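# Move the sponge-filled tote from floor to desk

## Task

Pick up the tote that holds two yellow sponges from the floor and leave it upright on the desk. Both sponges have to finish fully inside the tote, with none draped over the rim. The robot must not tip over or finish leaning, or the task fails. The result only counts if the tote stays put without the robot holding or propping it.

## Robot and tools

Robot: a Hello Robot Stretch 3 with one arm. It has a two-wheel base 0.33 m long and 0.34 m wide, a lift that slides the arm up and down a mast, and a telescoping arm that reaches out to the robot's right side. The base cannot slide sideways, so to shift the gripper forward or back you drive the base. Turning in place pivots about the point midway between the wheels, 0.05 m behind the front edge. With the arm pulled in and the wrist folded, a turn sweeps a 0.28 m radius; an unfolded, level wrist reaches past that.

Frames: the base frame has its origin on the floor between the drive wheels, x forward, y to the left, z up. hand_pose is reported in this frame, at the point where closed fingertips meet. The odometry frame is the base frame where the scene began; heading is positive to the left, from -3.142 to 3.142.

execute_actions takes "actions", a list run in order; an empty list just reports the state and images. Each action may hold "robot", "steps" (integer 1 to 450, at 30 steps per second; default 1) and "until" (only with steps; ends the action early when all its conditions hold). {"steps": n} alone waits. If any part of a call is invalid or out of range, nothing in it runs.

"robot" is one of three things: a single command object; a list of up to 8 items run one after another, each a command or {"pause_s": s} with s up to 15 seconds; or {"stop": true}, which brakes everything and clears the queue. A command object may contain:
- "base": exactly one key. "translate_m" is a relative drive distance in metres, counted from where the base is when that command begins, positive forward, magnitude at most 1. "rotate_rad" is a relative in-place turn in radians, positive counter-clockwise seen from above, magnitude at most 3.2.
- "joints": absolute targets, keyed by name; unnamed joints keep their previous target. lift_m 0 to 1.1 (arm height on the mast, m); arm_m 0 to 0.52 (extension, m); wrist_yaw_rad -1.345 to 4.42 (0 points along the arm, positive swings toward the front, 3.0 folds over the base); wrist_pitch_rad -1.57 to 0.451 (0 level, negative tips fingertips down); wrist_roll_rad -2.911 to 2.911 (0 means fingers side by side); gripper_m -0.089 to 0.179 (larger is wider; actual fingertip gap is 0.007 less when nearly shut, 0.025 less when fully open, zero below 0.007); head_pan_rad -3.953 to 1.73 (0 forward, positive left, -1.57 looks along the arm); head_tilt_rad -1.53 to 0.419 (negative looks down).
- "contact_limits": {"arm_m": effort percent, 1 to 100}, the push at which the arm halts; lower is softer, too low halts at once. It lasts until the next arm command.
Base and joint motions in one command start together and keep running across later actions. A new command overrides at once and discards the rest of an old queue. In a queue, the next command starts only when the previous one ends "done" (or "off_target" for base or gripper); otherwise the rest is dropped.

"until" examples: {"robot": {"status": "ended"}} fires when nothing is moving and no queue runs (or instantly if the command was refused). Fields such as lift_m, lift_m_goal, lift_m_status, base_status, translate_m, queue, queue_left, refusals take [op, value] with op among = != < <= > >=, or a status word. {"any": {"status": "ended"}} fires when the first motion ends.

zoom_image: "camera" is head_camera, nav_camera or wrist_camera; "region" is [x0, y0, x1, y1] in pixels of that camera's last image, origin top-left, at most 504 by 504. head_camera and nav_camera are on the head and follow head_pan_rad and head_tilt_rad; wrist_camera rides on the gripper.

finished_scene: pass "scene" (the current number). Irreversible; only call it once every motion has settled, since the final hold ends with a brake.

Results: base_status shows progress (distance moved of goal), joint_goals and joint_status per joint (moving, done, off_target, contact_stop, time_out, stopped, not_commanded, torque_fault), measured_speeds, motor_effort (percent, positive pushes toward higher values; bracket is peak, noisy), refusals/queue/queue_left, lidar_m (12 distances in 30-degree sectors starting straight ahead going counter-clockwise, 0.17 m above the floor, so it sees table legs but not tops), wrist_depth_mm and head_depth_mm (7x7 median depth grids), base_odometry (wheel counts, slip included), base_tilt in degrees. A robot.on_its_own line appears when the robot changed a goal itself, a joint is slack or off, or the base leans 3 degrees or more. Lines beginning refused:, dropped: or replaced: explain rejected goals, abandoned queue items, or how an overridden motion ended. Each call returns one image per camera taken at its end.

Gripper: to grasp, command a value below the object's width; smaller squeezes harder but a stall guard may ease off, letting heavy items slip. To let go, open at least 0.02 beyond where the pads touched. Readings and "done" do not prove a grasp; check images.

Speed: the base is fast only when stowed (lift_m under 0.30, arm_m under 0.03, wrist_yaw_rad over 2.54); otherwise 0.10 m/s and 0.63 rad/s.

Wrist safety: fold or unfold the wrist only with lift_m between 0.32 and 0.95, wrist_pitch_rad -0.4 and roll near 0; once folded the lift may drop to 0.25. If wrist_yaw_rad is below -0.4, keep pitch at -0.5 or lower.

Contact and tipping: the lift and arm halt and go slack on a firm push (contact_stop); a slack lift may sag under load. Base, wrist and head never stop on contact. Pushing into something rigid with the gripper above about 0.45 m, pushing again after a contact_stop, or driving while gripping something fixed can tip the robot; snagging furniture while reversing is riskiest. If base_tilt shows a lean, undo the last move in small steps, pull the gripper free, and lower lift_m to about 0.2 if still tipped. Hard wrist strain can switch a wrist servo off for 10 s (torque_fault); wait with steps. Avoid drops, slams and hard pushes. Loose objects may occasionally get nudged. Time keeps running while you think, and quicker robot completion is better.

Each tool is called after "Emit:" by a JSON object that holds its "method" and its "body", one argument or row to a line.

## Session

Emit:
{"method": "execute_actions", "body": {
  "actions": [
    {"robot":{"joints":{"head_tilt_rad":-0.6}},"steps":200,"until":{"robot":{"status":"ended"}}}
  ]
}}

Scene clock: 0.90 s.
robot.base_odometry: x=+0.000 y=+0.000 heading=+0.000 (m, m, rad; robot's odometry frame)
robot.turned_by_wheels: +0.000 (rad since the last result)
robot.turned_by_imu: +0.000 (rad since the last result)
robot.base_tilt: forward=-0.2 right=-0.7 (deg)
robot.lidar_m: 1.88 1.32 1.49 2.17 2.16 1.91 2.00 2.44 2.45 1.61 1.31 1.62
robot.head_depth_mm: 1652 1763 1862 2031 1878 1534 1284 / 1796 1943 2085 2258 1884 1535 1286 / 1981 2156 2362 2406 1875 1511 1283 / 1890 2089 2362 2391 1873 1502 1275 / 1755 1926 2150 2281 1856 1489 1263 / 1648 1800 1962 2112 1831 1508 1265 / 1544 1686 1542 1187 1673 1492 1265
robot.base_status: not_commanded
robot.joint_positions: lift_m=+0.581 arm_m=+0.001 wrist_yaw_rad=+2.901 wrist_pitch_rad=-0.372 wrist_roll_rad=-0.012 gripper_m=+0.037 head_pan_rad=+0.017 head_tilt_rad=-0.592
robot.joint_goals: lift_m=+0.581 arm_m=+0.001 wrist_yaw_rad=+2.901 wrist_pitch_rad=-0.372 wrist_roll_rad=-0.012 gripper_m=+0.037 head_pan_rad=+0.017 head_tilt_rad=-0.600
robot.joint_status: lift_m=not_commanded arm_m=not_commanded wrist_yaw_rad=not_commanded wrist_pitch_rad=not_commanded wrist_roll_rad=not_commanded gripper_m=not_commanded head_pan_rad=not_commanded head_tilt_rad=done
robot.measured_speeds: translate_m=+0.000 rotate_rad=+0.000 lift_m=+0.000 arm_m=+0.000 wrist_yaw_rad=+0.000 wrist_pitch_rad=+0.000 wrist_roll_rad=+0.000 head_pan_rad=+0.000 head_tilt_rad=+0.000
robot: refusals=0 queue=done queue_left=0
robot.motor_effort: left_wheel=+1(1) right_wheel=+0(0) lift_m=+24(23) arm_m=-1(1) wrist_yaw_rad=+1(0) wrist_pitch_rad=+4(4) wrist_roll_rad=+0(0) gripper_m=+0(0) head_pan_rad=+0(0) head_tilt_rad=-3(28) (%)
robot.hand_pose: x=+0.0335 y=+0.0770 z=+0.6039 quat_wxyz=(+0.213, +0.701, +0.048, +0.679) (m; robot's base frame)
robot.wrist_depth_mm: - - - - - - 923 / - - - - - - - / - - - - - - - / - - - - - - - / - - - - - - - / 935 - - 929 975 947 968 / 792 764 781 796 773 793 812
pictures: head_camera (sideways: a quarter turn clockwise sets it upright), nav_camera (sideways: a quarter turn counterclockwise sets it upright), wrist_camera
Images, in order (width x height): head_camera 896x504, nav_camera 672x504, wrist_camera 644x364.

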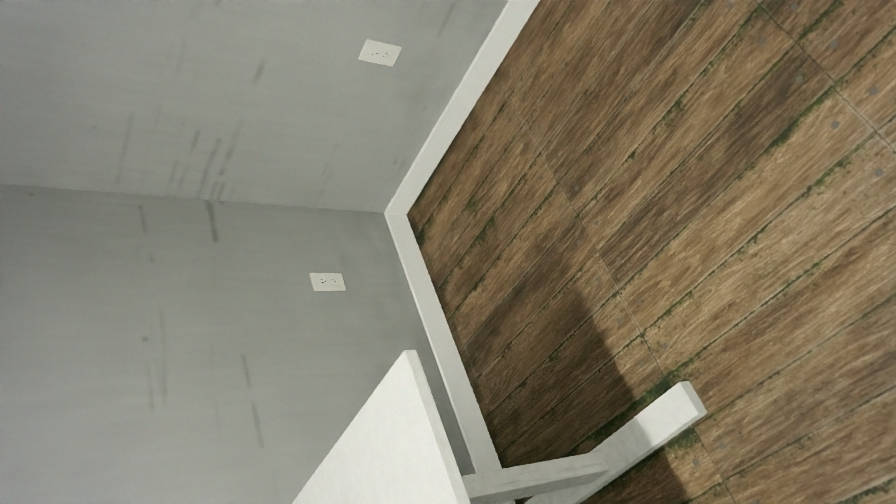

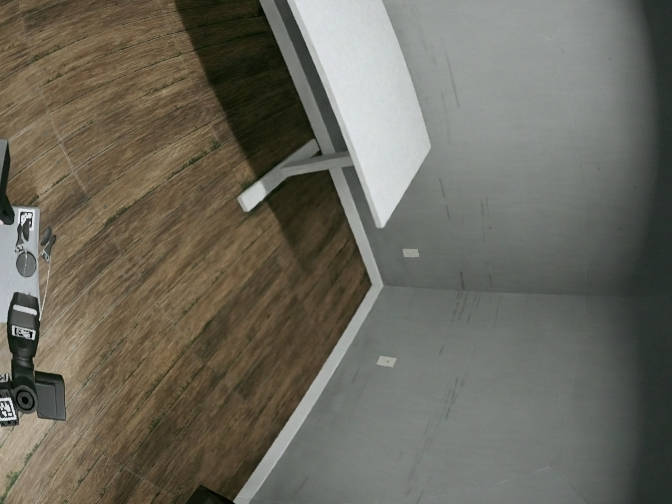

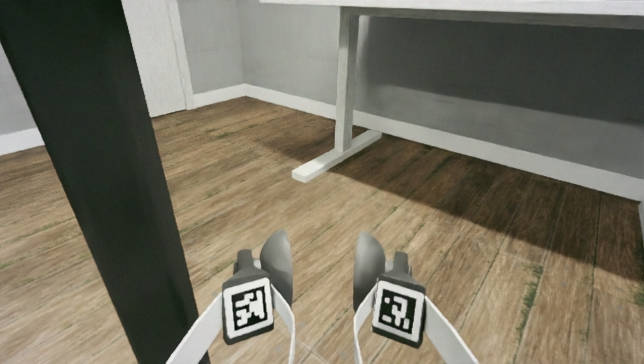

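Emit:
{"method": "execute_actions", "body": {
  "actions": [
    {"robot":{"joints":{"head_pan_rad":-2.2}},"steps":200,"until":{"robot":{"status":"ended"}}}
  ]
}}

Scene clock: 3.33 s.
robot.base_odometry: x=+0.000 y=+0.000 heading=+0.000 (m, m, rad; robot's odometry frame)
robot.turned_by_wheels: +0.000 (rad since the last result)
robot.turned_by_imu: +0.000 (rad since the last result)
robot.base_tilt: forward=-0.3 right=-0.7 (deg)
robot.lidar_m: 1.88 1.32 1.48 2.16 2.16 1.91 2.00 2.43 2.45 1.61 1.31 1.63
robot.head_depth_mm: 2577 2242 2455 2453 1891 1521 1292 / 2609 2313 2525 2423 1874 1528 1278 / 2713 2336 2581 2423 1861 1522 1278 / 2737 2410 2702 2412 1843 1511 1279 / 2829 3088 3157 2352 1858 1490 1269 / 2874 3155 3419 2392 1830 1493 1258 / 2642 2820 2919 2329 1820 1501 1258
robot.base_status: not_commanded
robot.joint_positions: lift_m=+0.581 arm_m=+0.001 wrist_yaw_rad=+2.901 wrist_pitch_rad=-0.372 wrist_roll_rad=-0.012 gripper_m=+0.037 head_pan_rad=-2.193 head_tilt_rad=-0.593
robot.joint_goals: lift_m=+0.581 arm_m=+0.001 wrist_yaw_rad=+2.901 wrist_pitch_rad=-0.372 wrist_roll_rad=-0.012 gripper_m=+0.037 head_pan_rad=-2.200 head_tilt_rad=-0.600
robot.joint_status: lift_m=not_commanded arm_m=not_commanded wrist_yaw_rad=not_commanded wrist_pitch_rad=not_commanded wrist_roll_rad=not_commanded gripper_m=not_commanded head_pan_rad=done head_tilt_rad=done
robot.measured_speeds: translate_m=+0.000 rotate_rad=+0.000 lift_m=+0.000 arm_m=+0.000 wrist_yaw_rad=+0.000 wrist_pitch_rad=+0.000 wrist_roll_rad=+0.000 head_pan_rad=+0.000 head_tilt_rad=+0.000
robot: refusals=0 queue=done queue_left=0
robot.motor_effort: left_wheel=+1(1) right_wheel=+1(1) lift_m=+23(24) arm_m=+0(0) wrist_yaw_rad=+1(1) wrist_pitch_rad=+4(5) wrist_roll_rad=+1(1) gripper_m=+1(0) head_pan_rad=-3(37) head_tilt_rad=-3(3) (%)
robot.hand_pose: x=+0.0335 y=+0.0770 z=+0.6039 quat_wxyz=(+0.213, +0.701, +0.048, +0.679) (m; robot's base frame)
robot.wrist_depth_mm: - - - - - - 926 / - - - - - - - / - - - - - - - / - - - - - - - / - - - - - - - / 925 - 974 956 932 949 978 / 784 784 771 802 777 798 825
pictures: head_camera (sideways: a quarter turn clockwise sets it upright), nav_camera (sideways: a quarter turn counterclockwise sets it upright), wrist_camera
Images, in order (width x height): head_camera 896x504, nav_camera 672x504, wrist_camera 644x364.

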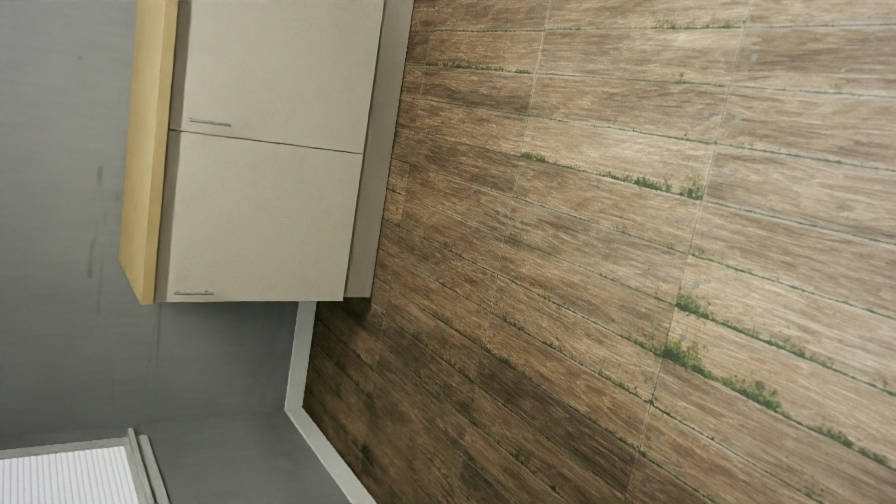

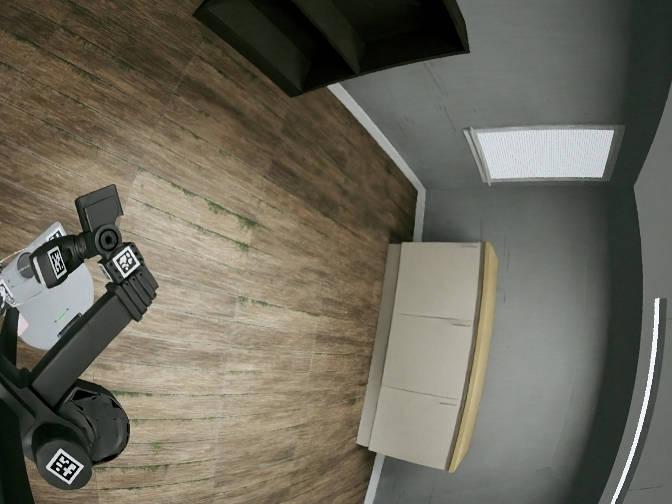

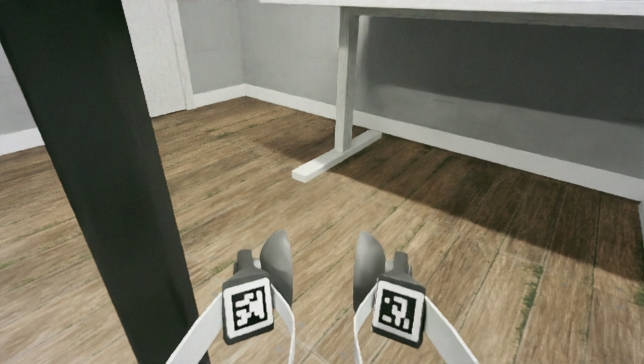

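Emit:
{"method": "execute_actions", "body": {
  "actions": [
    {"robot":{"joints":{"head_pan_rad":-3.7}},"steps":200,"until":{"robot":{"status":"ended"}}}
  ]
}}

Scene clock: 5.83 s.
robot.base_odometry: x=+0.000 y=+0.000 heading=+0.000 (m, m, rad; robot's odometry frame)
robot.turned_by_wheels: +0.000 (rad since the last result)
robot.turned_by_imu: +0.000 (rad since the last result)
robot.base_tilt: forward=-0.2 right=-0.7 (deg)
robot.lidar_m: 1.87 1.32 1.49 2.17 2.16 1.90 1.99 2.44 2.45 1.62 1.31 1.63
robot.head_depth_mm: 1792 1944 2146 2284 1923 - - / 1848 2021 2228 2367 1870 1517 1313 / 1917 2090 2335 2405 1853 1512 1282 / 1969 2165 2385 2408 1876 1508 1304 / 2045 2237 2489 2388 1834 1506 1272 / 2117 2298 2456 2285 1838 1501 1259 / 2189 2341 2301 2235 1803 1489 1257
robot.base_status: not_commanded
robot.joint_positions: lift_m=+0.581 arm_m=+0.001 wrist_yaw_rad=+2.901 wrist_pitch_rad=-0.372 wrist_roll_rad=-0.012 gripper_m=+0.037 head_pan_rad=-3.693 head_tilt_rad=-0.593
robot.joint_goals: lift_m=+0.581 arm_m=+0.001 wrist_yaw_rad=+2.901 wrist_pitch_rad=-0.372 wrist_roll_rad=-0.012 gripper_m=+0.037 head_pan_rad=-3.700 head_tilt_rad=-0.600
robot.joint_status: lift_m=not_commanded arm_m=not_commanded wrist_yaw_rad=not_commanded wrist_pitch_rad=not_commanded wrist_roll_rad=not_commanded gripper_m=not_commanded head_pan_rad=done head_tilt_rad=done
robot.measured_speeds: translate_m=+0.000 rotate_rad=+0.000 lift_m=+0.000 arm_m=+0.000 wrist_yaw_rad=+0.000 wrist_pitch_rad=+0.000 wrist_roll_rad=+0.000 head_pan_rad=+0.000 head_tilt_rad=+0.000
robot: refusals=0 queue=done queue_left=0
robot.motor_effort: left_wheel=+1(1) right_wheel=+1(0) lift_m=+24(24) arm_m=-1(0) wrist_yaw_rad=+1(1) wrist_pitch_rad=+4(4) wrist_roll_rad=+0(1) gripper_m=+0(0) head_pan_rad=-2(37) head_tilt_rad=-3(3) (%)
robot.hand_pose: x=+0.0335 y=+0.0770 z=+0.6039 quat_wxyz=(+0.213, +0.701, +0.048, +0.679) (m; robot's base frame)
robot.wrist_depth_mm: - - - - - - 951 / - - - - - - - / - - - - - - - / - - - - - - - / - - - - - - - / 915 - 961 948 963 925 946 / 783 790 758 797 778 796 807
pictures: head_camera (sideways: a quarter turn clockwise sets it upright), nav_camera (sideways: a quarter turn counterclockwise sets it upright), wrist_camera
Images, in order (width x height): head_camera 896x504, nav_camera 672x504, wrist_camera 644x364.

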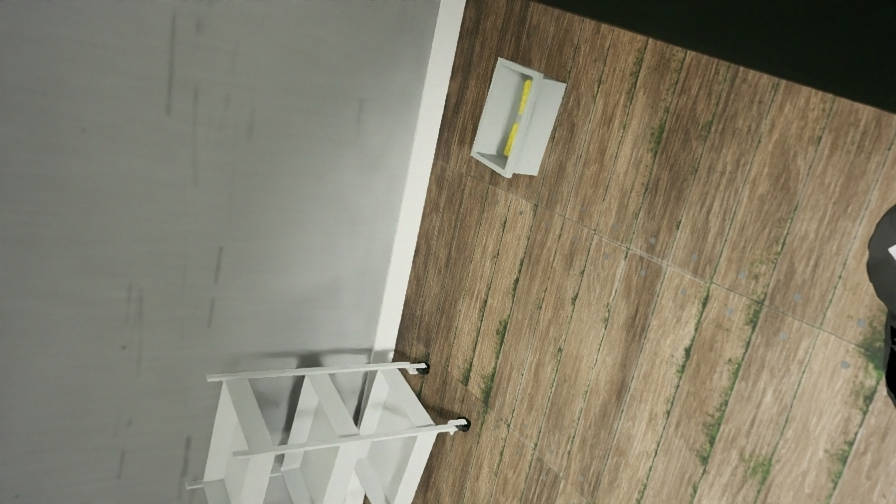

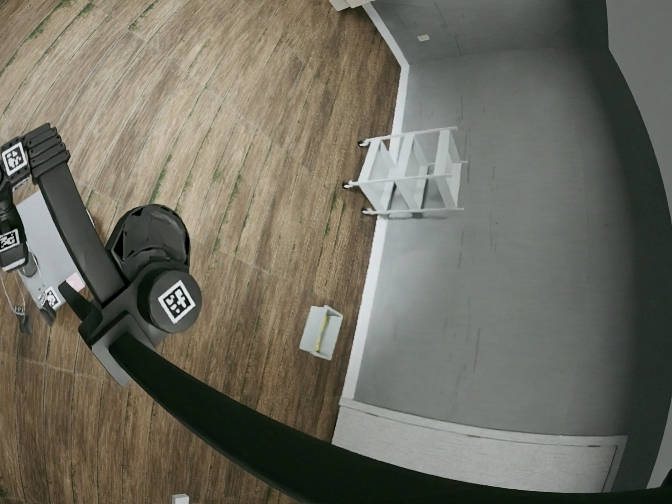

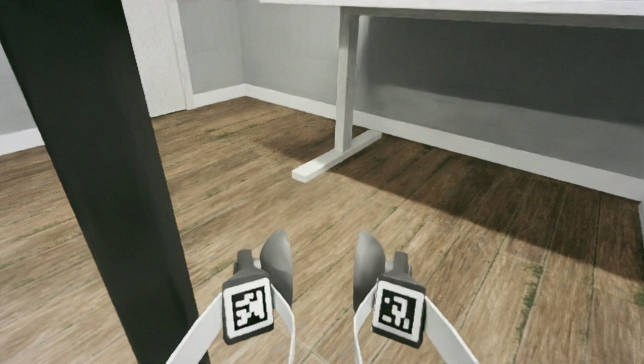

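Emit:
{"method": "execute_actions", "body": {
  "actions": [
    {"robot":[{"base":{"rotate_rad":2.465},"joints":{"lift_m":0.28,"head_pan_rad":-1.57,"head_tilt_rad":-0.95}},{"base":{"translate_m":1.0}},{"base":{"rotate_rad":1.195}},{"joints":{"lift_m":0.4,"wrist_pitch_rad":-0.4}},{"joints":{"wrist_yaw_rad":0,"gripper_m":0.08}},{"joints":{"wrist_pitch_rad":-1.5,"wrist_roll_rad":-1.55,"arm_m":0.3,"lift_m":0.35}}],"steps":450,"until":{"robot":{"status":"ended"}}},
    {"steps":450,"until":{"robot":{"status":"ended"}}}
  ]
}}

Scene clock: 28.57 s.
robot.base_odometry: x=-0.780 y=+0.626 heading=-2.623 (m, m, rad; robot's odometry frame)
robot.turned_by_wheels: +3.660 (rad since the last result)
robot.turned_by_imu: +3.686 (rad since the last result)
robot.base_tilt: forward=-0.3 right=-0.7 (deg)
robot.lidar_m: 2.23 2.24 2.73 2.27 2.61 2.00 1.46 1.96 1.28 1.18 1.19 1.05
robot.head_depth_mm: 1140 1367 1671 1656 1437 1279 1145 / 1154 1343 1627 1631 1427 1265 1138 / 1123 1325 1615 1626 1416 1266 - / 1102 1295 1554 1618 1355 1248 1150 / 1085 1270 1532 1616 1350 1252 1143 / 1064 1247 1487 1612 1403 1245 1123 / 1049 1215 1450 1612 1398 1242 1122
robot.base_status: done (rotate_rad +1.1949 of +1.1950)
robot.joint_positions: lift_m=+0.350 arm_m=+0.300 wrist_yaw_rad=+0.001 wrist_pitch_rad=-1.493 wrist_roll_rad=-1.544 gripper_m=+0.080 head_pan_rad=-1.577 head_tilt_rad=-0.939
robot.joint_goals: lift_m=+0.350 arm_m=+0.300 wrist_yaw_rad=+0.000 wrist_pitch_rad=-1.500 wrist_roll_rad=-1.550 gripper_m=+0.080 head_pan_rad=-1.570 head_tilt_rad=-0.950
robot.joint_status: lift_m=done arm_m=done wrist_yaw_rad=done wrist_pitch_rad=done wrist_roll_rad=done gripper_m=done head_pan_rad=done head_tilt_rad=done
robot.measured_speeds: translate_m=+0.000 rotate_rad=+0.000 lift_m=+0.000 arm_m=+0.000 wrist_yaw_rad=+0.000 wrist_pitch_rad=+0.000 wrist_roll_rad=+0.000 head_pan_rad=+0.000 head_tilt_rad=+0.000
robot: refusals=0 queue=done queue_left=0
robot.motor_effort: left_wheel=-1(9) right_wheel=+2(7) lift_m=+19(28) arm_m=+4(5) wrist_yaw_rad=-1(3) wrist_pitch_rad=-3(4) wrist_roll_rad=-2(2) gripper_m=+1(78) head_pan_rad=+3(37) head_tilt_rad=-4(24) (%)
robot.hand_pose: x=-0.0214 y=-0.4407 z=+0.2316 quat_wxyz=(+0.734, +0.679, -0.009, -0.009) (m; robot's base frame)
robot.wrist_depth_mm: 348 351 360 367 375 272 292 / 356 363 365 373 379 344 337 / 363 368 372 379 387 346 352 / - 374 379 391 398 352 356 / 375 382 389 397 404 363 360 / 387 384 403 410 412 372 365 / 392 398 412 418 422 316 326
pictures: head_camera (sideways: a quarter turn clockwise sets it upright), nav_camera (sideways: a quarter turn counterclockwise sets it upright), wrist_camera
Images, in order (width x height): head_camera 896x504, nav_camera 672x504, wrist_camera 644x364.

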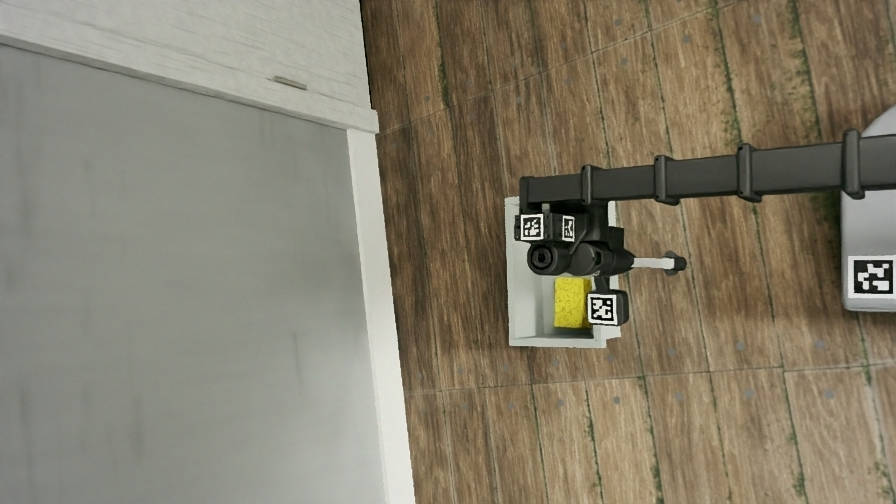

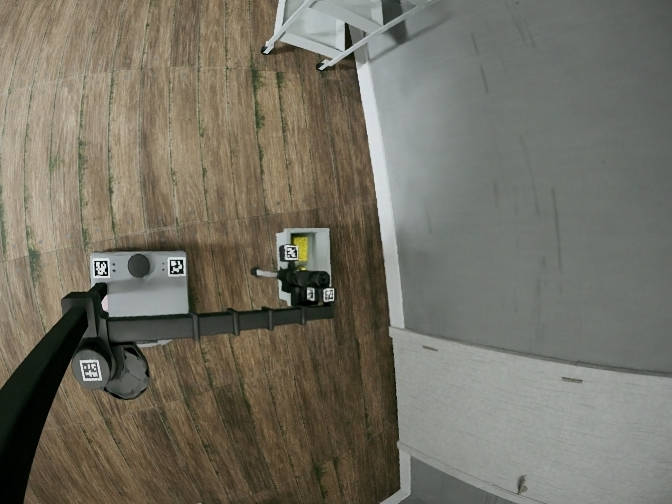

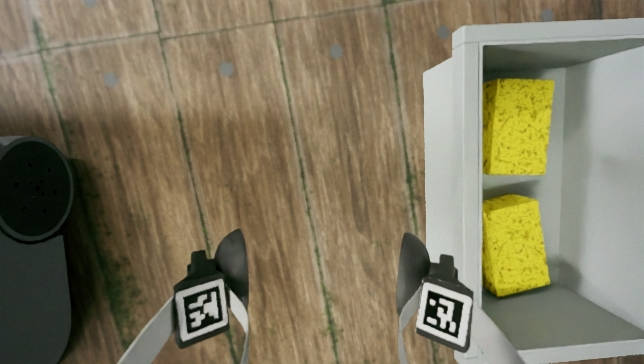

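Emit:
{"method": "execute_actions", "body": {
  "actions": [
    {"robot":{"base":{"translate_m":0.02},"joints":{"arm_m":0.41,"lift_m":0.27,"gripper_m":0.07}},"steps":450,"until":{"robot":{"status":"ended"}}}
  ]
}}

Scene clock: 32.27 s.
robot.base_odometry: x=-0.797 y=+0.616 heading=-2.623 (m, m, rad; robot's odometry frame)
robot.turned_by_wheels: +0.000 (rad since the last result)
robot.turned_by_imu: +0.000 (rad since the last result)
robot.base_tilt: forward=-0.2 right=-0.7 (deg)
robot.lidar_m: 2.21 2.22 2.70 2.27 2.61 2.03 1.48 1.98 1.29 1.18 1.19 1.03
robot.head_depth_mm: 1150 1360 1667 1641 1439 1273 1137 / 1148 1355 1622 1636 1430 1273 1139 / 1132 1328 1586 1641 1413 1265 - / 1108 1288 1552 1643 1338 1263 1151 / 1085 1268 1527 1595 1378 1257 1141 / 1062 1240 1474 1609 1401 1241 1124 / 1044 1205 1444 1596 1399 1244 1121
robot.base_status: done (translate_m +0.0200 of +0.0200)
robot.joint_positions: lift_m=+0.270 arm_m=+0.410 wrist_yaw_rad=+0.001 wrist_pitch_rad=-1.494 wrist_roll_rad=-1.544 gripper_m=+0.070 head_pan_rad=-1.577 head_tilt_rad=-0.939
robot.joint_goals: lift_m=+0.270 arm_m=+0.410 wrist_yaw_rad=+0.000 wrist_pitch_rad=-1.500 wrist_roll_rad=-1.550 gripper_m=+0.070 head_pan_rad=-1.570 head_tilt_rad=-0.950
robot.joint_status: lift_m=done arm_m=done wrist_yaw_rad=done wrist_pitch_rad=done wrist_roll_rad=done gripper_m=done head_pan_rad=done head_tilt_rad=done
robot.measured_speeds: translate_m=+0.000 rotate_rad=+0.000 lift_m=+0.000 arm_m=+0.000 wrist_yaw_rad=+0.000 wrist_pitch_rad=+0.000 wrist_roll_rad=+0.000 head_pan_rad=+0.000 head_tilt_rad=+0.000
robot: refusals=0 queue=done queue_left=0
robot.motor_effort: left_wheel=-1(3) right_wheel=+2(7) lift_m=+19(20) arm_m=+4(4) wrist_yaw_rad=-1(1) wrist_pitch_rad=-2(3) wrist_roll_rad=-2(2) gripper_m=+0(50) head_pan_rad=+3(3) head_tilt_rad=-5(5) (%)
robot.hand_pose: x=-0.0214 y=-0.5504 z=+0.1516 quat_wxyz=(+0.734, +0.680, -0.009, -0.009) (m; robot's base frame)
robot.wrist_depth_mm: 277 283 286 289 181 183 185 / 283 287 290 297 262 278 229 / 288 291 296 304 277 278 231 / 293 294 301 304 274 298 234 / 297 304 310 314 316 322 235 / 305 308 - 318 - 309 239 / 307 314 320 329 322 317 240
pictures: head_camera (sideways: a quarter turn clockwise sets it upright), nav_camera (sideways: a quarter turn counterclockwise sets it upright), wrist_camera
Images, in order (width x height): head_camera 896x504, nav_camera 672x504, wrist_camera 644x364.

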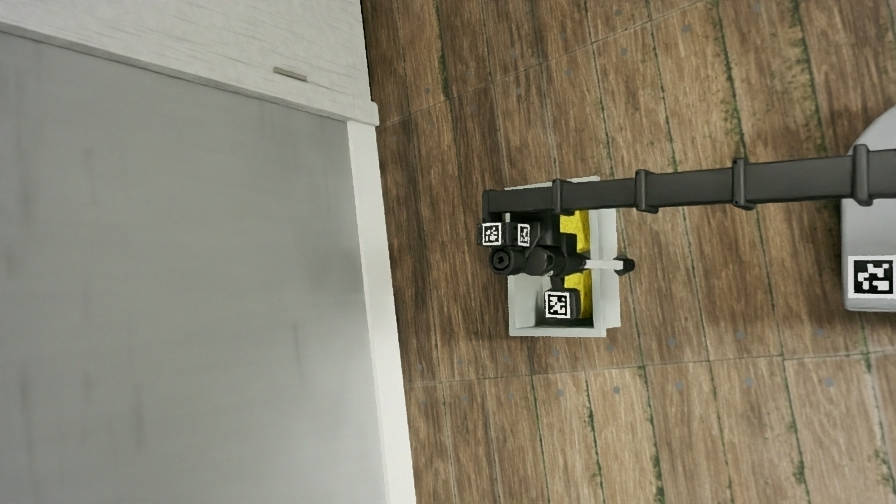

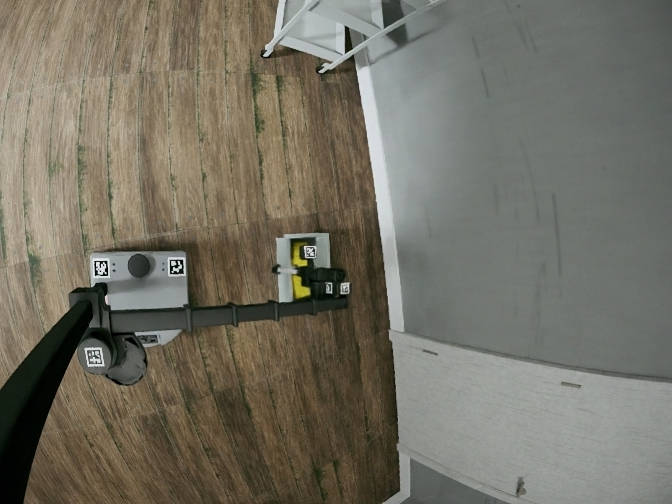

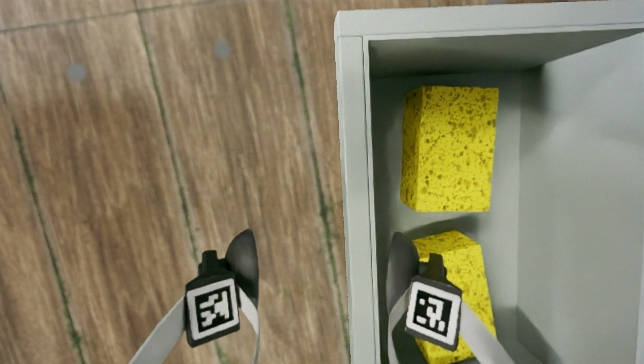

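Emit:
{"method": "execute_actions", "body": {
  "actions": [
    {"robot":[{"joints":{"arm_m":0.428}},{"joints":{"lift_m":0.195}},{"joints":{"gripper_m":-0.032}},{"pause_s":0.4},{"joints":{"lift_m":0.4,"wrist_pitch_rad":-1.25,"head_pan_rad":-2.9,"head_tilt_rad":-0.6}}],"steps":450,"until":{"robot":{"status":"ended"}}}
  ]
}}

Scene clock: 40.53 s.
robot.base_odometry: x=-0.797 y=+0.616 heading=-2.623 (m, m, rad; robot's odometry frame)
robot.turned_by_wheels: +0.000 (rad since the last result)
robot.turned_by_imu: +0.001 (rad since the last result)
robot.base_tilt: forward=-0.2 right=-0.7 (deg)
robot.lidar_m: 2.21 2.22 2.72 2.27 2.61 2.02 1.48 1.98 1.29 1.18 1.19 1.03
robot.head_depth_mm: 1660 1846 1491 2222 1849 1515 1281 / 1666 1855 1468 2223 1845 1507 1276 / 1692 1846 1453 2172 1810 1499 1271 / 1686 1891 2078 2271 1836 1496 1262 / 1714 1883 2106 2256 1812 1485 1261 / 1730 1904 2126 2250 1799 1478 1256 / 1724 1933 2127 2296 1792 1476 1248
robot.base_status: done (translate_m +0.0200 of +0.0200)
robot.joint_positions: lift_m=+0.400 arm_m=+0.428 wrist_yaw_rad=+0.001 wrist_pitch_rad=-1.279 wrist_roll_rad=-1.546 gripper_m=-0.028 head_pan_rad=-2.893 head_tilt_rad=-0.606
robot.joint_goals: lift_m=+0.400 arm_m=+0.428 wrist_yaw_rad=+0.000 wrist_pitch_rad=-1.250 wrist_roll_rad=-1.550 gripper_m=-0.029 head_pan_rad=-2.900 head_tilt_rad=-0.600
robot.joint_status: lift_m=done arm_m=done wrist_yaw_rad=done wrist_pitch_rad=done wrist_roll_rad=done gripper_m=done head_pan_rad=done head_tilt_rad=done
robot.measured_speeds: translate_m=+0.000 rotate_rad=+0.000 lift_m=+0.000 arm_m=+0.000 wrist_yaw_rad=+0.000 wrist_pitch_rad=+0.000 wrist_roll_rad=+0.000 head_pan_rad=+0.000 head_tilt_rad=+0.000
robot: refusals=0 queue=done queue_left=0
robot.motor_effort: left_wheel=-1(1) right_wheel=+3(2) lift_m=+29(30) arm_m=+3(5) wrist_yaw_rad=-2(1) wrist_pitch_rad=+8(10) wrist_roll_rad=-1(2) gripper_m=-22(95) head_pan_rad=-3(37) head_tilt_rad=+2(21) (%)
robot.hand_pose: x=-0.0213 y=-0.6235 z=+0.2861 quat_wxyz=(+0.802, +0.597, -0.009, -0.007) (m; robot's base frame)
robot.wrist_depth_mm: 351 368 402 115 154 152 169 / 355 378 400 118 223 238 192 / 360 383 409 120 218 248 199 / 368 391 411 129 224 248 200 / 370 398 426 131 273 254 208 / 379 402 426 125 250 252 209 / 388 410 433 136 245 257 219
pictures: head_camera (sideways: a quarter turn clockwise sets it upright), nav_camera (sideways: a quarter turn counterclockwise sets it upright), wrist_camera
Images, in order (width x height): head_camera 896x504, nav_camera 672x504, wrist_camera 644x364.

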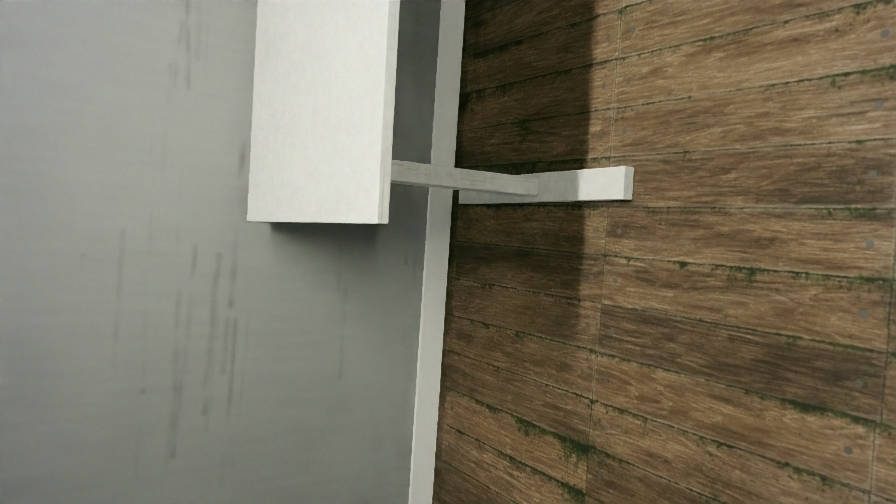

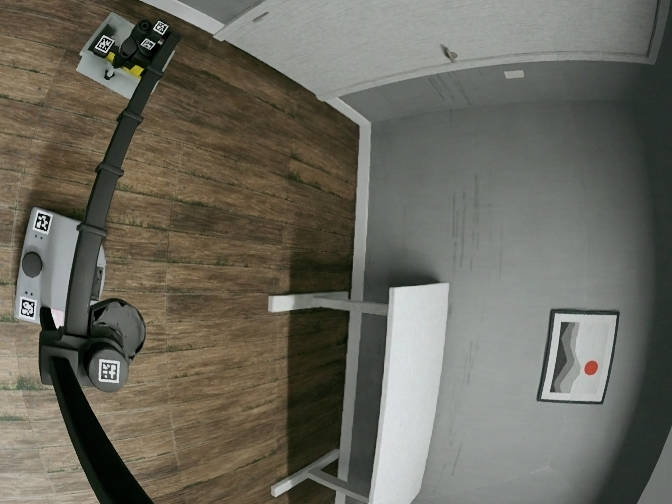

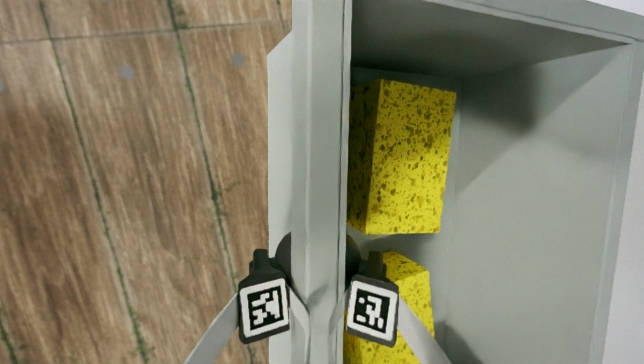

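Emit:
{"method": "execute_actions", "body": {
  "actions": [
    {"robot":[{"base":{"rotate_rad":-0.33},"joints":{"lift_m":1.08,"arm_m":0.12,"head_pan_rad":-1.57}},{"base":{"translate_m":-0.71}},{"base":{"rotate_rad":-1.14}},{"joints":{"arm_m":0.45}}],"steps":450,"until":{"robot":{"status":"ended"}}},
    {"steps":450,"until":{"robot":{"status":"ended"}}}
  ]
}}

Scene clock: 64.07 s.
robot.base_odometry: x=-0.100 y=+0.749 heading=+2.190 (m, m, rad; robot's odometry frame)
robot.turned_by_wheels: -1.470 (rad since the last result)
robot.turned_by_imu: -1.479 (rad since the last result)
robot.base_tilt: forward=-0.2 right=-0.7 (deg)
robot.lidar_m: 1.48 1.55 1.74 2.83 2.89 2.31 2.03 1.34 1.37 0.89 0.87 1.58
robot.head_depth_mm: - 1293 1393 1058 821 1473 1270 / 1187 1276 1362 938 817 1467 1278 / - 1282 840 706 812 1461 1277 / 1114 - 827 706 805 1449 1269 / 1129 1225 835 704 800 1421 1263 / 1117 1228 1326 983 801 1337 1234 / 1113 1229 1324 1020 795 1401 1253
robot.base_status: done (rotate_rad -1.1399 of -1.1400)
robot.joint_positions: lift_m=+1.080 arm_m=+0.450 wrist_yaw_rad=+0.001 wrist_pitch_rad=-1.277 wrist_roll_rad=-1.546 gripper_m=-0.028 head_pan_rad=-1.577 head_tilt_rad=-0.606
robot.joint_goals: lift_m=+1.080 arm_m=+0.450 wrist_yaw_rad=+0.000 wrist_pitch_rad=-1.250 wrist_roll_rad=-1.550 gripper_m=-0.029 head_pan_rad=-1.570 head_tilt_rad=-0.600
robot.joint_status: lift_m=done arm_m=done wrist_yaw_rad=done wrist_pitch_rad=done wrist_roll_rad=done gripper_m=done head_pan_rad=done head_tilt_rad=done
robot.measured_speeds: translate_m=+0.000 rotate_rad=+0.000 lift_m=+0.000 arm_m=+0.000 wrist_yaw_rad=+0.000 wrist_pitch_rad=+0.000 wrist_roll_rad=+0.000 head_pan_rad=+0.000 head_tilt_rad=+0.000
robot: refusals=0 queue=done queue_left=0
robot.motor_effort: left_wheel=+2(7) right_wheel=-1(8) lift_m=+30(31) arm_m=+4(5) wrist_yaw_rad=+0(1) wrist_pitch_rad=+8(8) wrist_roll_rad=-1(1) gripper_m=-22(21) head_pan_rad=+3(38) head_tilt_rad=+2(2) (%)
robot.hand_pose: x=-0.0213 y=-0.6459 z=+0.9662 quat_wxyz=(+0.803, +0.596, -0.009, -0.007) (m; robot's base frame)
robot.wrist_depth_mm: 924 340 362 115 154 152 169 / 926 353 360 118 224 237 192 / 929 360 370 120 218 247 199 / - 961 375 129 224 250 200 / 996 990 382 131 274 251 207 / 966 - 396 125 250 253 210 / 979 - 395 136 246 255 218
pictures: head_camera (sideways: a quarter turn clockwise sets it upright), nav_camera (sideways: a quarter turn counterclockwise sets it upright), wrist_camera
Images, in order (width x height): head_camera 896x504, nav_camera 672x504, wrist_camera 644x364.

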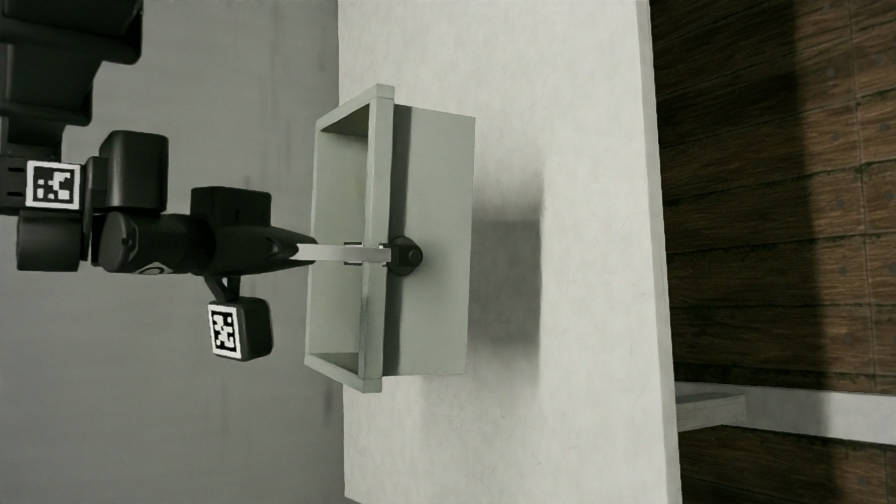

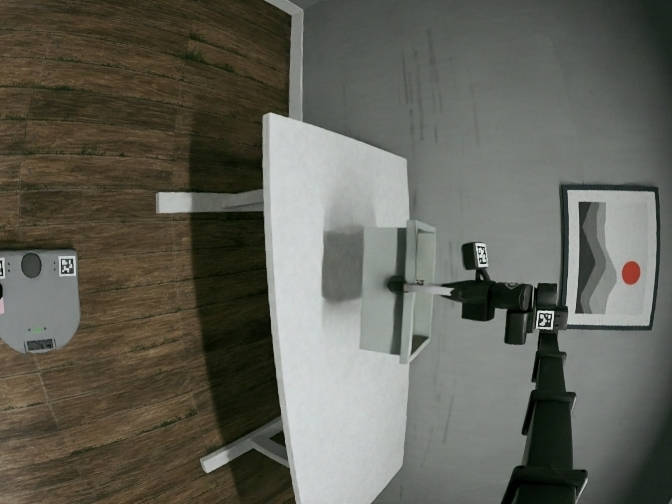

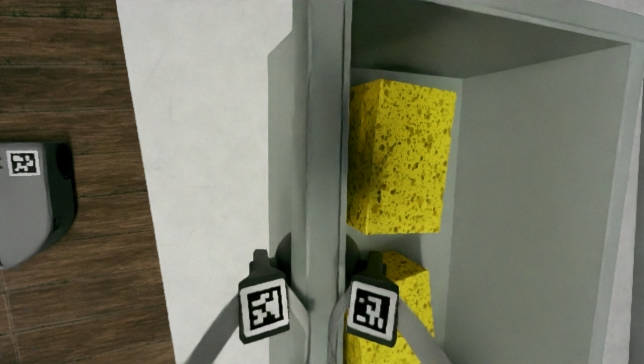

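Emit:
{"method": "execute_actions", "body": {
  "actions": [
    {"robot":[{"joints":{"arm_m":0.52,"lift_m":0.98}},{"joints":{"lift_m":0.955}}],"steps":450,"until":{"robot":{"status":"ended"}}}
  ]
}}

Scene clock: 68.07 s.
robot.base_odometry: x=-0.100 y=+0.749 heading=+2.190 (m, m, rad; robot's odometry frame)
robot.turned_by_wheels: +0.000 (rad since the last result)
robot.turned_by_imu: +0.000 (rad since the last result)
robot.base_tilt: forward=-0.2 right=-0.7 (deg)
robot.lidar_m: 1.48 1.55 1.74 2.83 2.89 2.32 2.03 1.34 1.37 0.89 0.87 1.57
robot.head_depth_mm: 1167 1288 - - 796 1467 1285 / 1152 1257 - 1000 817 1462 1280 / 1138 1218 1388 838 812 1465 1269 / 1136 1223 - 838 809 1452 1260 / 1125 1249 1339 821 803 1410 1256 / 1120 1235 1329 985 802 1335 1229 / 1113 1219 1312 1016 797 1407 1254
robot.base_status: done (rotate_rad -1.1399 of -1.1400)
robot.joint_positions: lift_m=+0.955 arm_m=+0.520 wrist_yaw_rad=+0.001 wrist_pitch_rad=-1.277 wrist_roll_rad=-1.546 gripper_m=-0.028 head_pan_rad=-1.577 head_tilt_rad=-0.606
robot.joint_goals: lift_m=+0.955 arm_m=+0.520 wrist_yaw_rad=+0.000 wrist_pitch_rad=-1.250 wrist_roll_rad=-1.550 gripper_m=-0.029 head_pan_rad=-1.570 head_tilt_rad=-0.600
robot.joint_status: lift_m=done arm_m=done wrist_yaw_rad=done wrist_pitch_rad=done wrist_roll_rad=done gripper_m=done head_pan_rad=done head_tilt_rad=done
robot.measured_speeds: translate_m=+0.000 rotate_rad=+0.000 lift_m=+0.000 arm_m=+0.000 wrist_yaw_rad=+0.000 wrist_pitch_rad=+0.000 wrist_roll_rad=+0.000 head_pan_rad=+0.000 head_tilt_rad=+0.000
robot: refusals=0 queue=done queue_left=0
robot.motor_effort: left_wheel=+2(2) right_wheel=-2(1) lift_m=+22(30) arm_m=+4(4) wrist_yaw_rad=+0(0) wrist_pitch_rad=+8(8) wrist_roll_rad=-1(1) gripper_m=-21(21) head_pan_rad=+3(3) head_tilt_rad=+2(2) (%)
robot.hand_pose: x=-0.0213 y=-0.7159 z=+0.8415 quat_wxyz=(+0.803, +0.596, -0.009, -0.007) (m; robot's base frame)
robot.wrist_depth_mm: 217 229 245 115 154 152 169 / 222 232 248 118 224 237 192 / 223 238 253 120 219 250 199 / 225 242 255 129 224 250 201 / 231 245 259 131 275 252 208 / 236 250 264 125 250 254 209 / 240 252 266 137 246 255 218
pictures: head_camera (sideways: a quarter turn clockwise sets it upright), nav_camera (sideways: a quarter turn counterclockwise sets it upright), wrist_camera
Images, in order (width x height): head_camera 896x504, nav_camera 672x504, wrist_camera 644x364.

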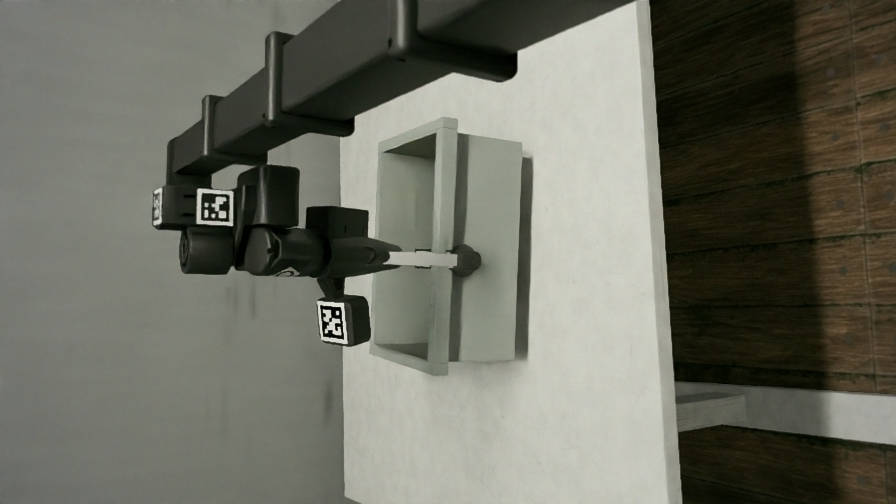

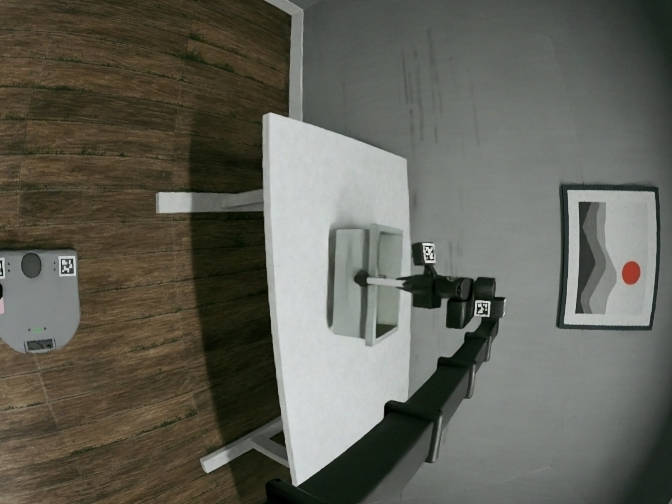

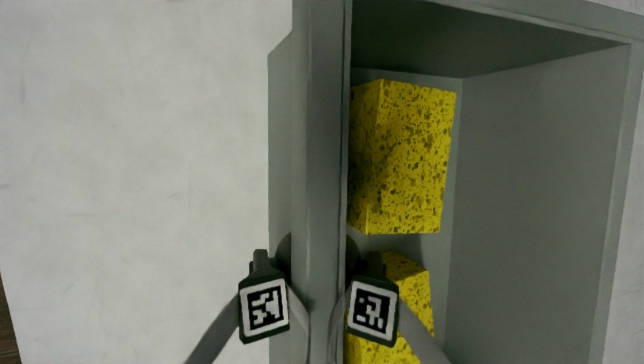

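Emit:
{"method": "execute_actions", "body": {
  "actions": [
    {"robot":[{"joints":{"lift_m":0.94}},{"joints":{"gripper_m":0.07}}],"steps":450,"until":{"robot":{"status":"ended"}}}
  ]
}}

Scene clock: 72.07 s.
robot.base_odometry: x=-0.100 y=+0.749 heading=+2.190 (m, m, rad; robot's odometry frame)
robot.turned_by_wheels: +0.000 (rad since the last result)
robot.turned_by_imu: +0.000 (rad since the last result)
robot.base_tilt: forward=-0.3 right=-0.7 (deg)
robot.lidar_m: 1.48 1.55 1.74 2.83 2.89 2.32 2.02 1.34 1.37 0.89 0.87 1.58
robot.head_depth_mm: 1160 1295 1408 - 769 1479 1290 / 1151 1262 - 972 814 1466 1280 / 1142 1230 1407 931 812 1462 1270 / 1138 1227 - 935 808 1452 1267 / 1134 1245 1347 871 802 1408 1260 / 1115 1232 1335 1024 801 1340 1233 / 1110 1224 1308 1013 798 1398 1256
robot.base_status: done (rotate_rad -1.1399 of -1.1400)
robot.joint_positions: lift_m=+0.940 arm_m=+0.520 wrist_yaw_rad=+0.001 wrist_pitch_rad=-1.253 wrist_roll_rad=-1.546 gripper_m=+0.070 head_pan_rad=-1.577 head_tilt_rad=-0.606
robot.joint_goals: lift_m=+0.940 arm_m=+0.520 wrist_yaw_rad=+0.000 wrist_pitch_rad=-1.250 wrist_roll_rad=-1.550 gripper_m=+0.070 head_pan_rad=-1.570 head_tilt_rad=-0.600
robot.joint_status: lift_m=done arm_m=done wrist_yaw_rad=done wrist_pitch_rad=done wrist_roll_rad=done gripper_m=done head_pan_rad=done head_tilt_rad=done
robot.measured_speeds: translate_m=+0.000 rotate_rad=+0.000 lift_m=+0.000 arm_m=+0.000 wrist_yaw_rad=+0.000 wrist_pitch_rad=+0.000 wrist_roll_rad=+0.000 head_pan_rad=+0.000 head_tilt_rad=+0.000
robot: refusals=0 queue=done queue_left=0
robot.motor_effort: left_wheel=+2(2) right_wheel=-2(2) lift_m=+22(24) arm_m=+4(4) wrist_yaw_rad=-1(0) wrist_pitch_rad=+1(8) wrist_roll_rad=-2(1) gripper_m=+1(83) head_pan_rad=+3(3) head_tilt_rad=+2(2) (%)
robot.hand_pose: x=-0.0213 y=-0.7218 z=+0.8278 quat_wxyz=(+0.810, +0.587, -0.010, -0.007) (m; robot's base frame)
robot.wrist_depth_mm: 203 216 226 155 153 161 183 / 207 220 229 238 238 217 193 / 210 224 231 221 229 227 194 / 213 227 237 217 235 229 362 / 217 230 238 252 279 229 372 / 220 233 126 240 - 231 388 / 224 235 253 231 243 223 397
pictures: head_camera (sideways: a quarter turn clockwise sets it upright), nav_camera (sideways: a quarter turn counterclockwise sets it upright), wrist_camera
Images, in order (width x height): head_camera 896x504, nav_camera 672x504, wrist_camera 644x364.

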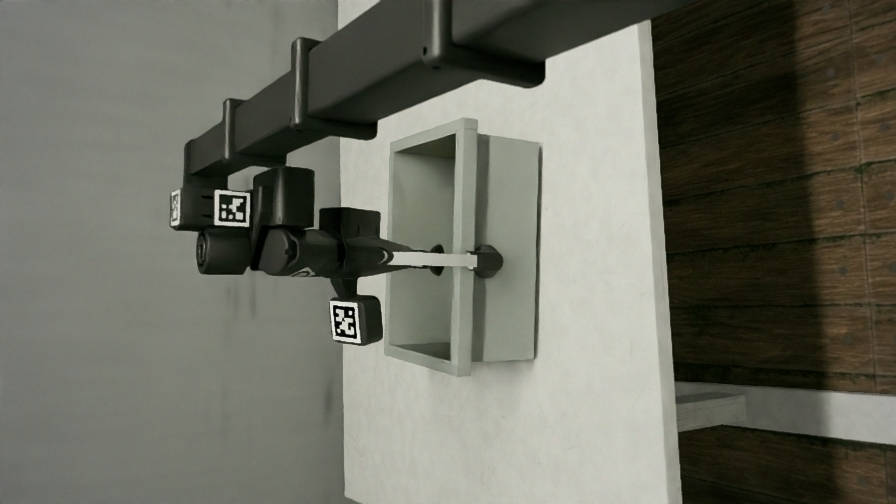

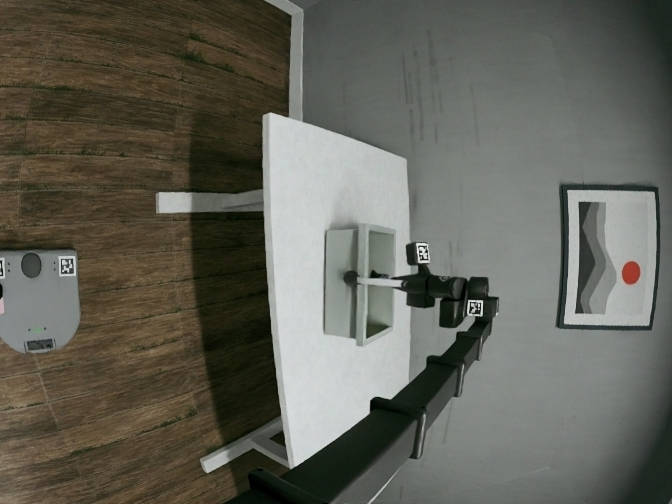

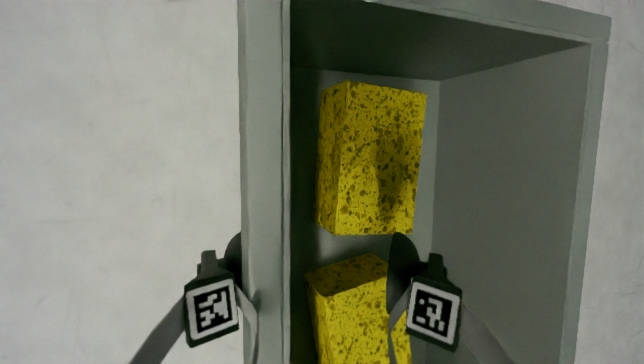

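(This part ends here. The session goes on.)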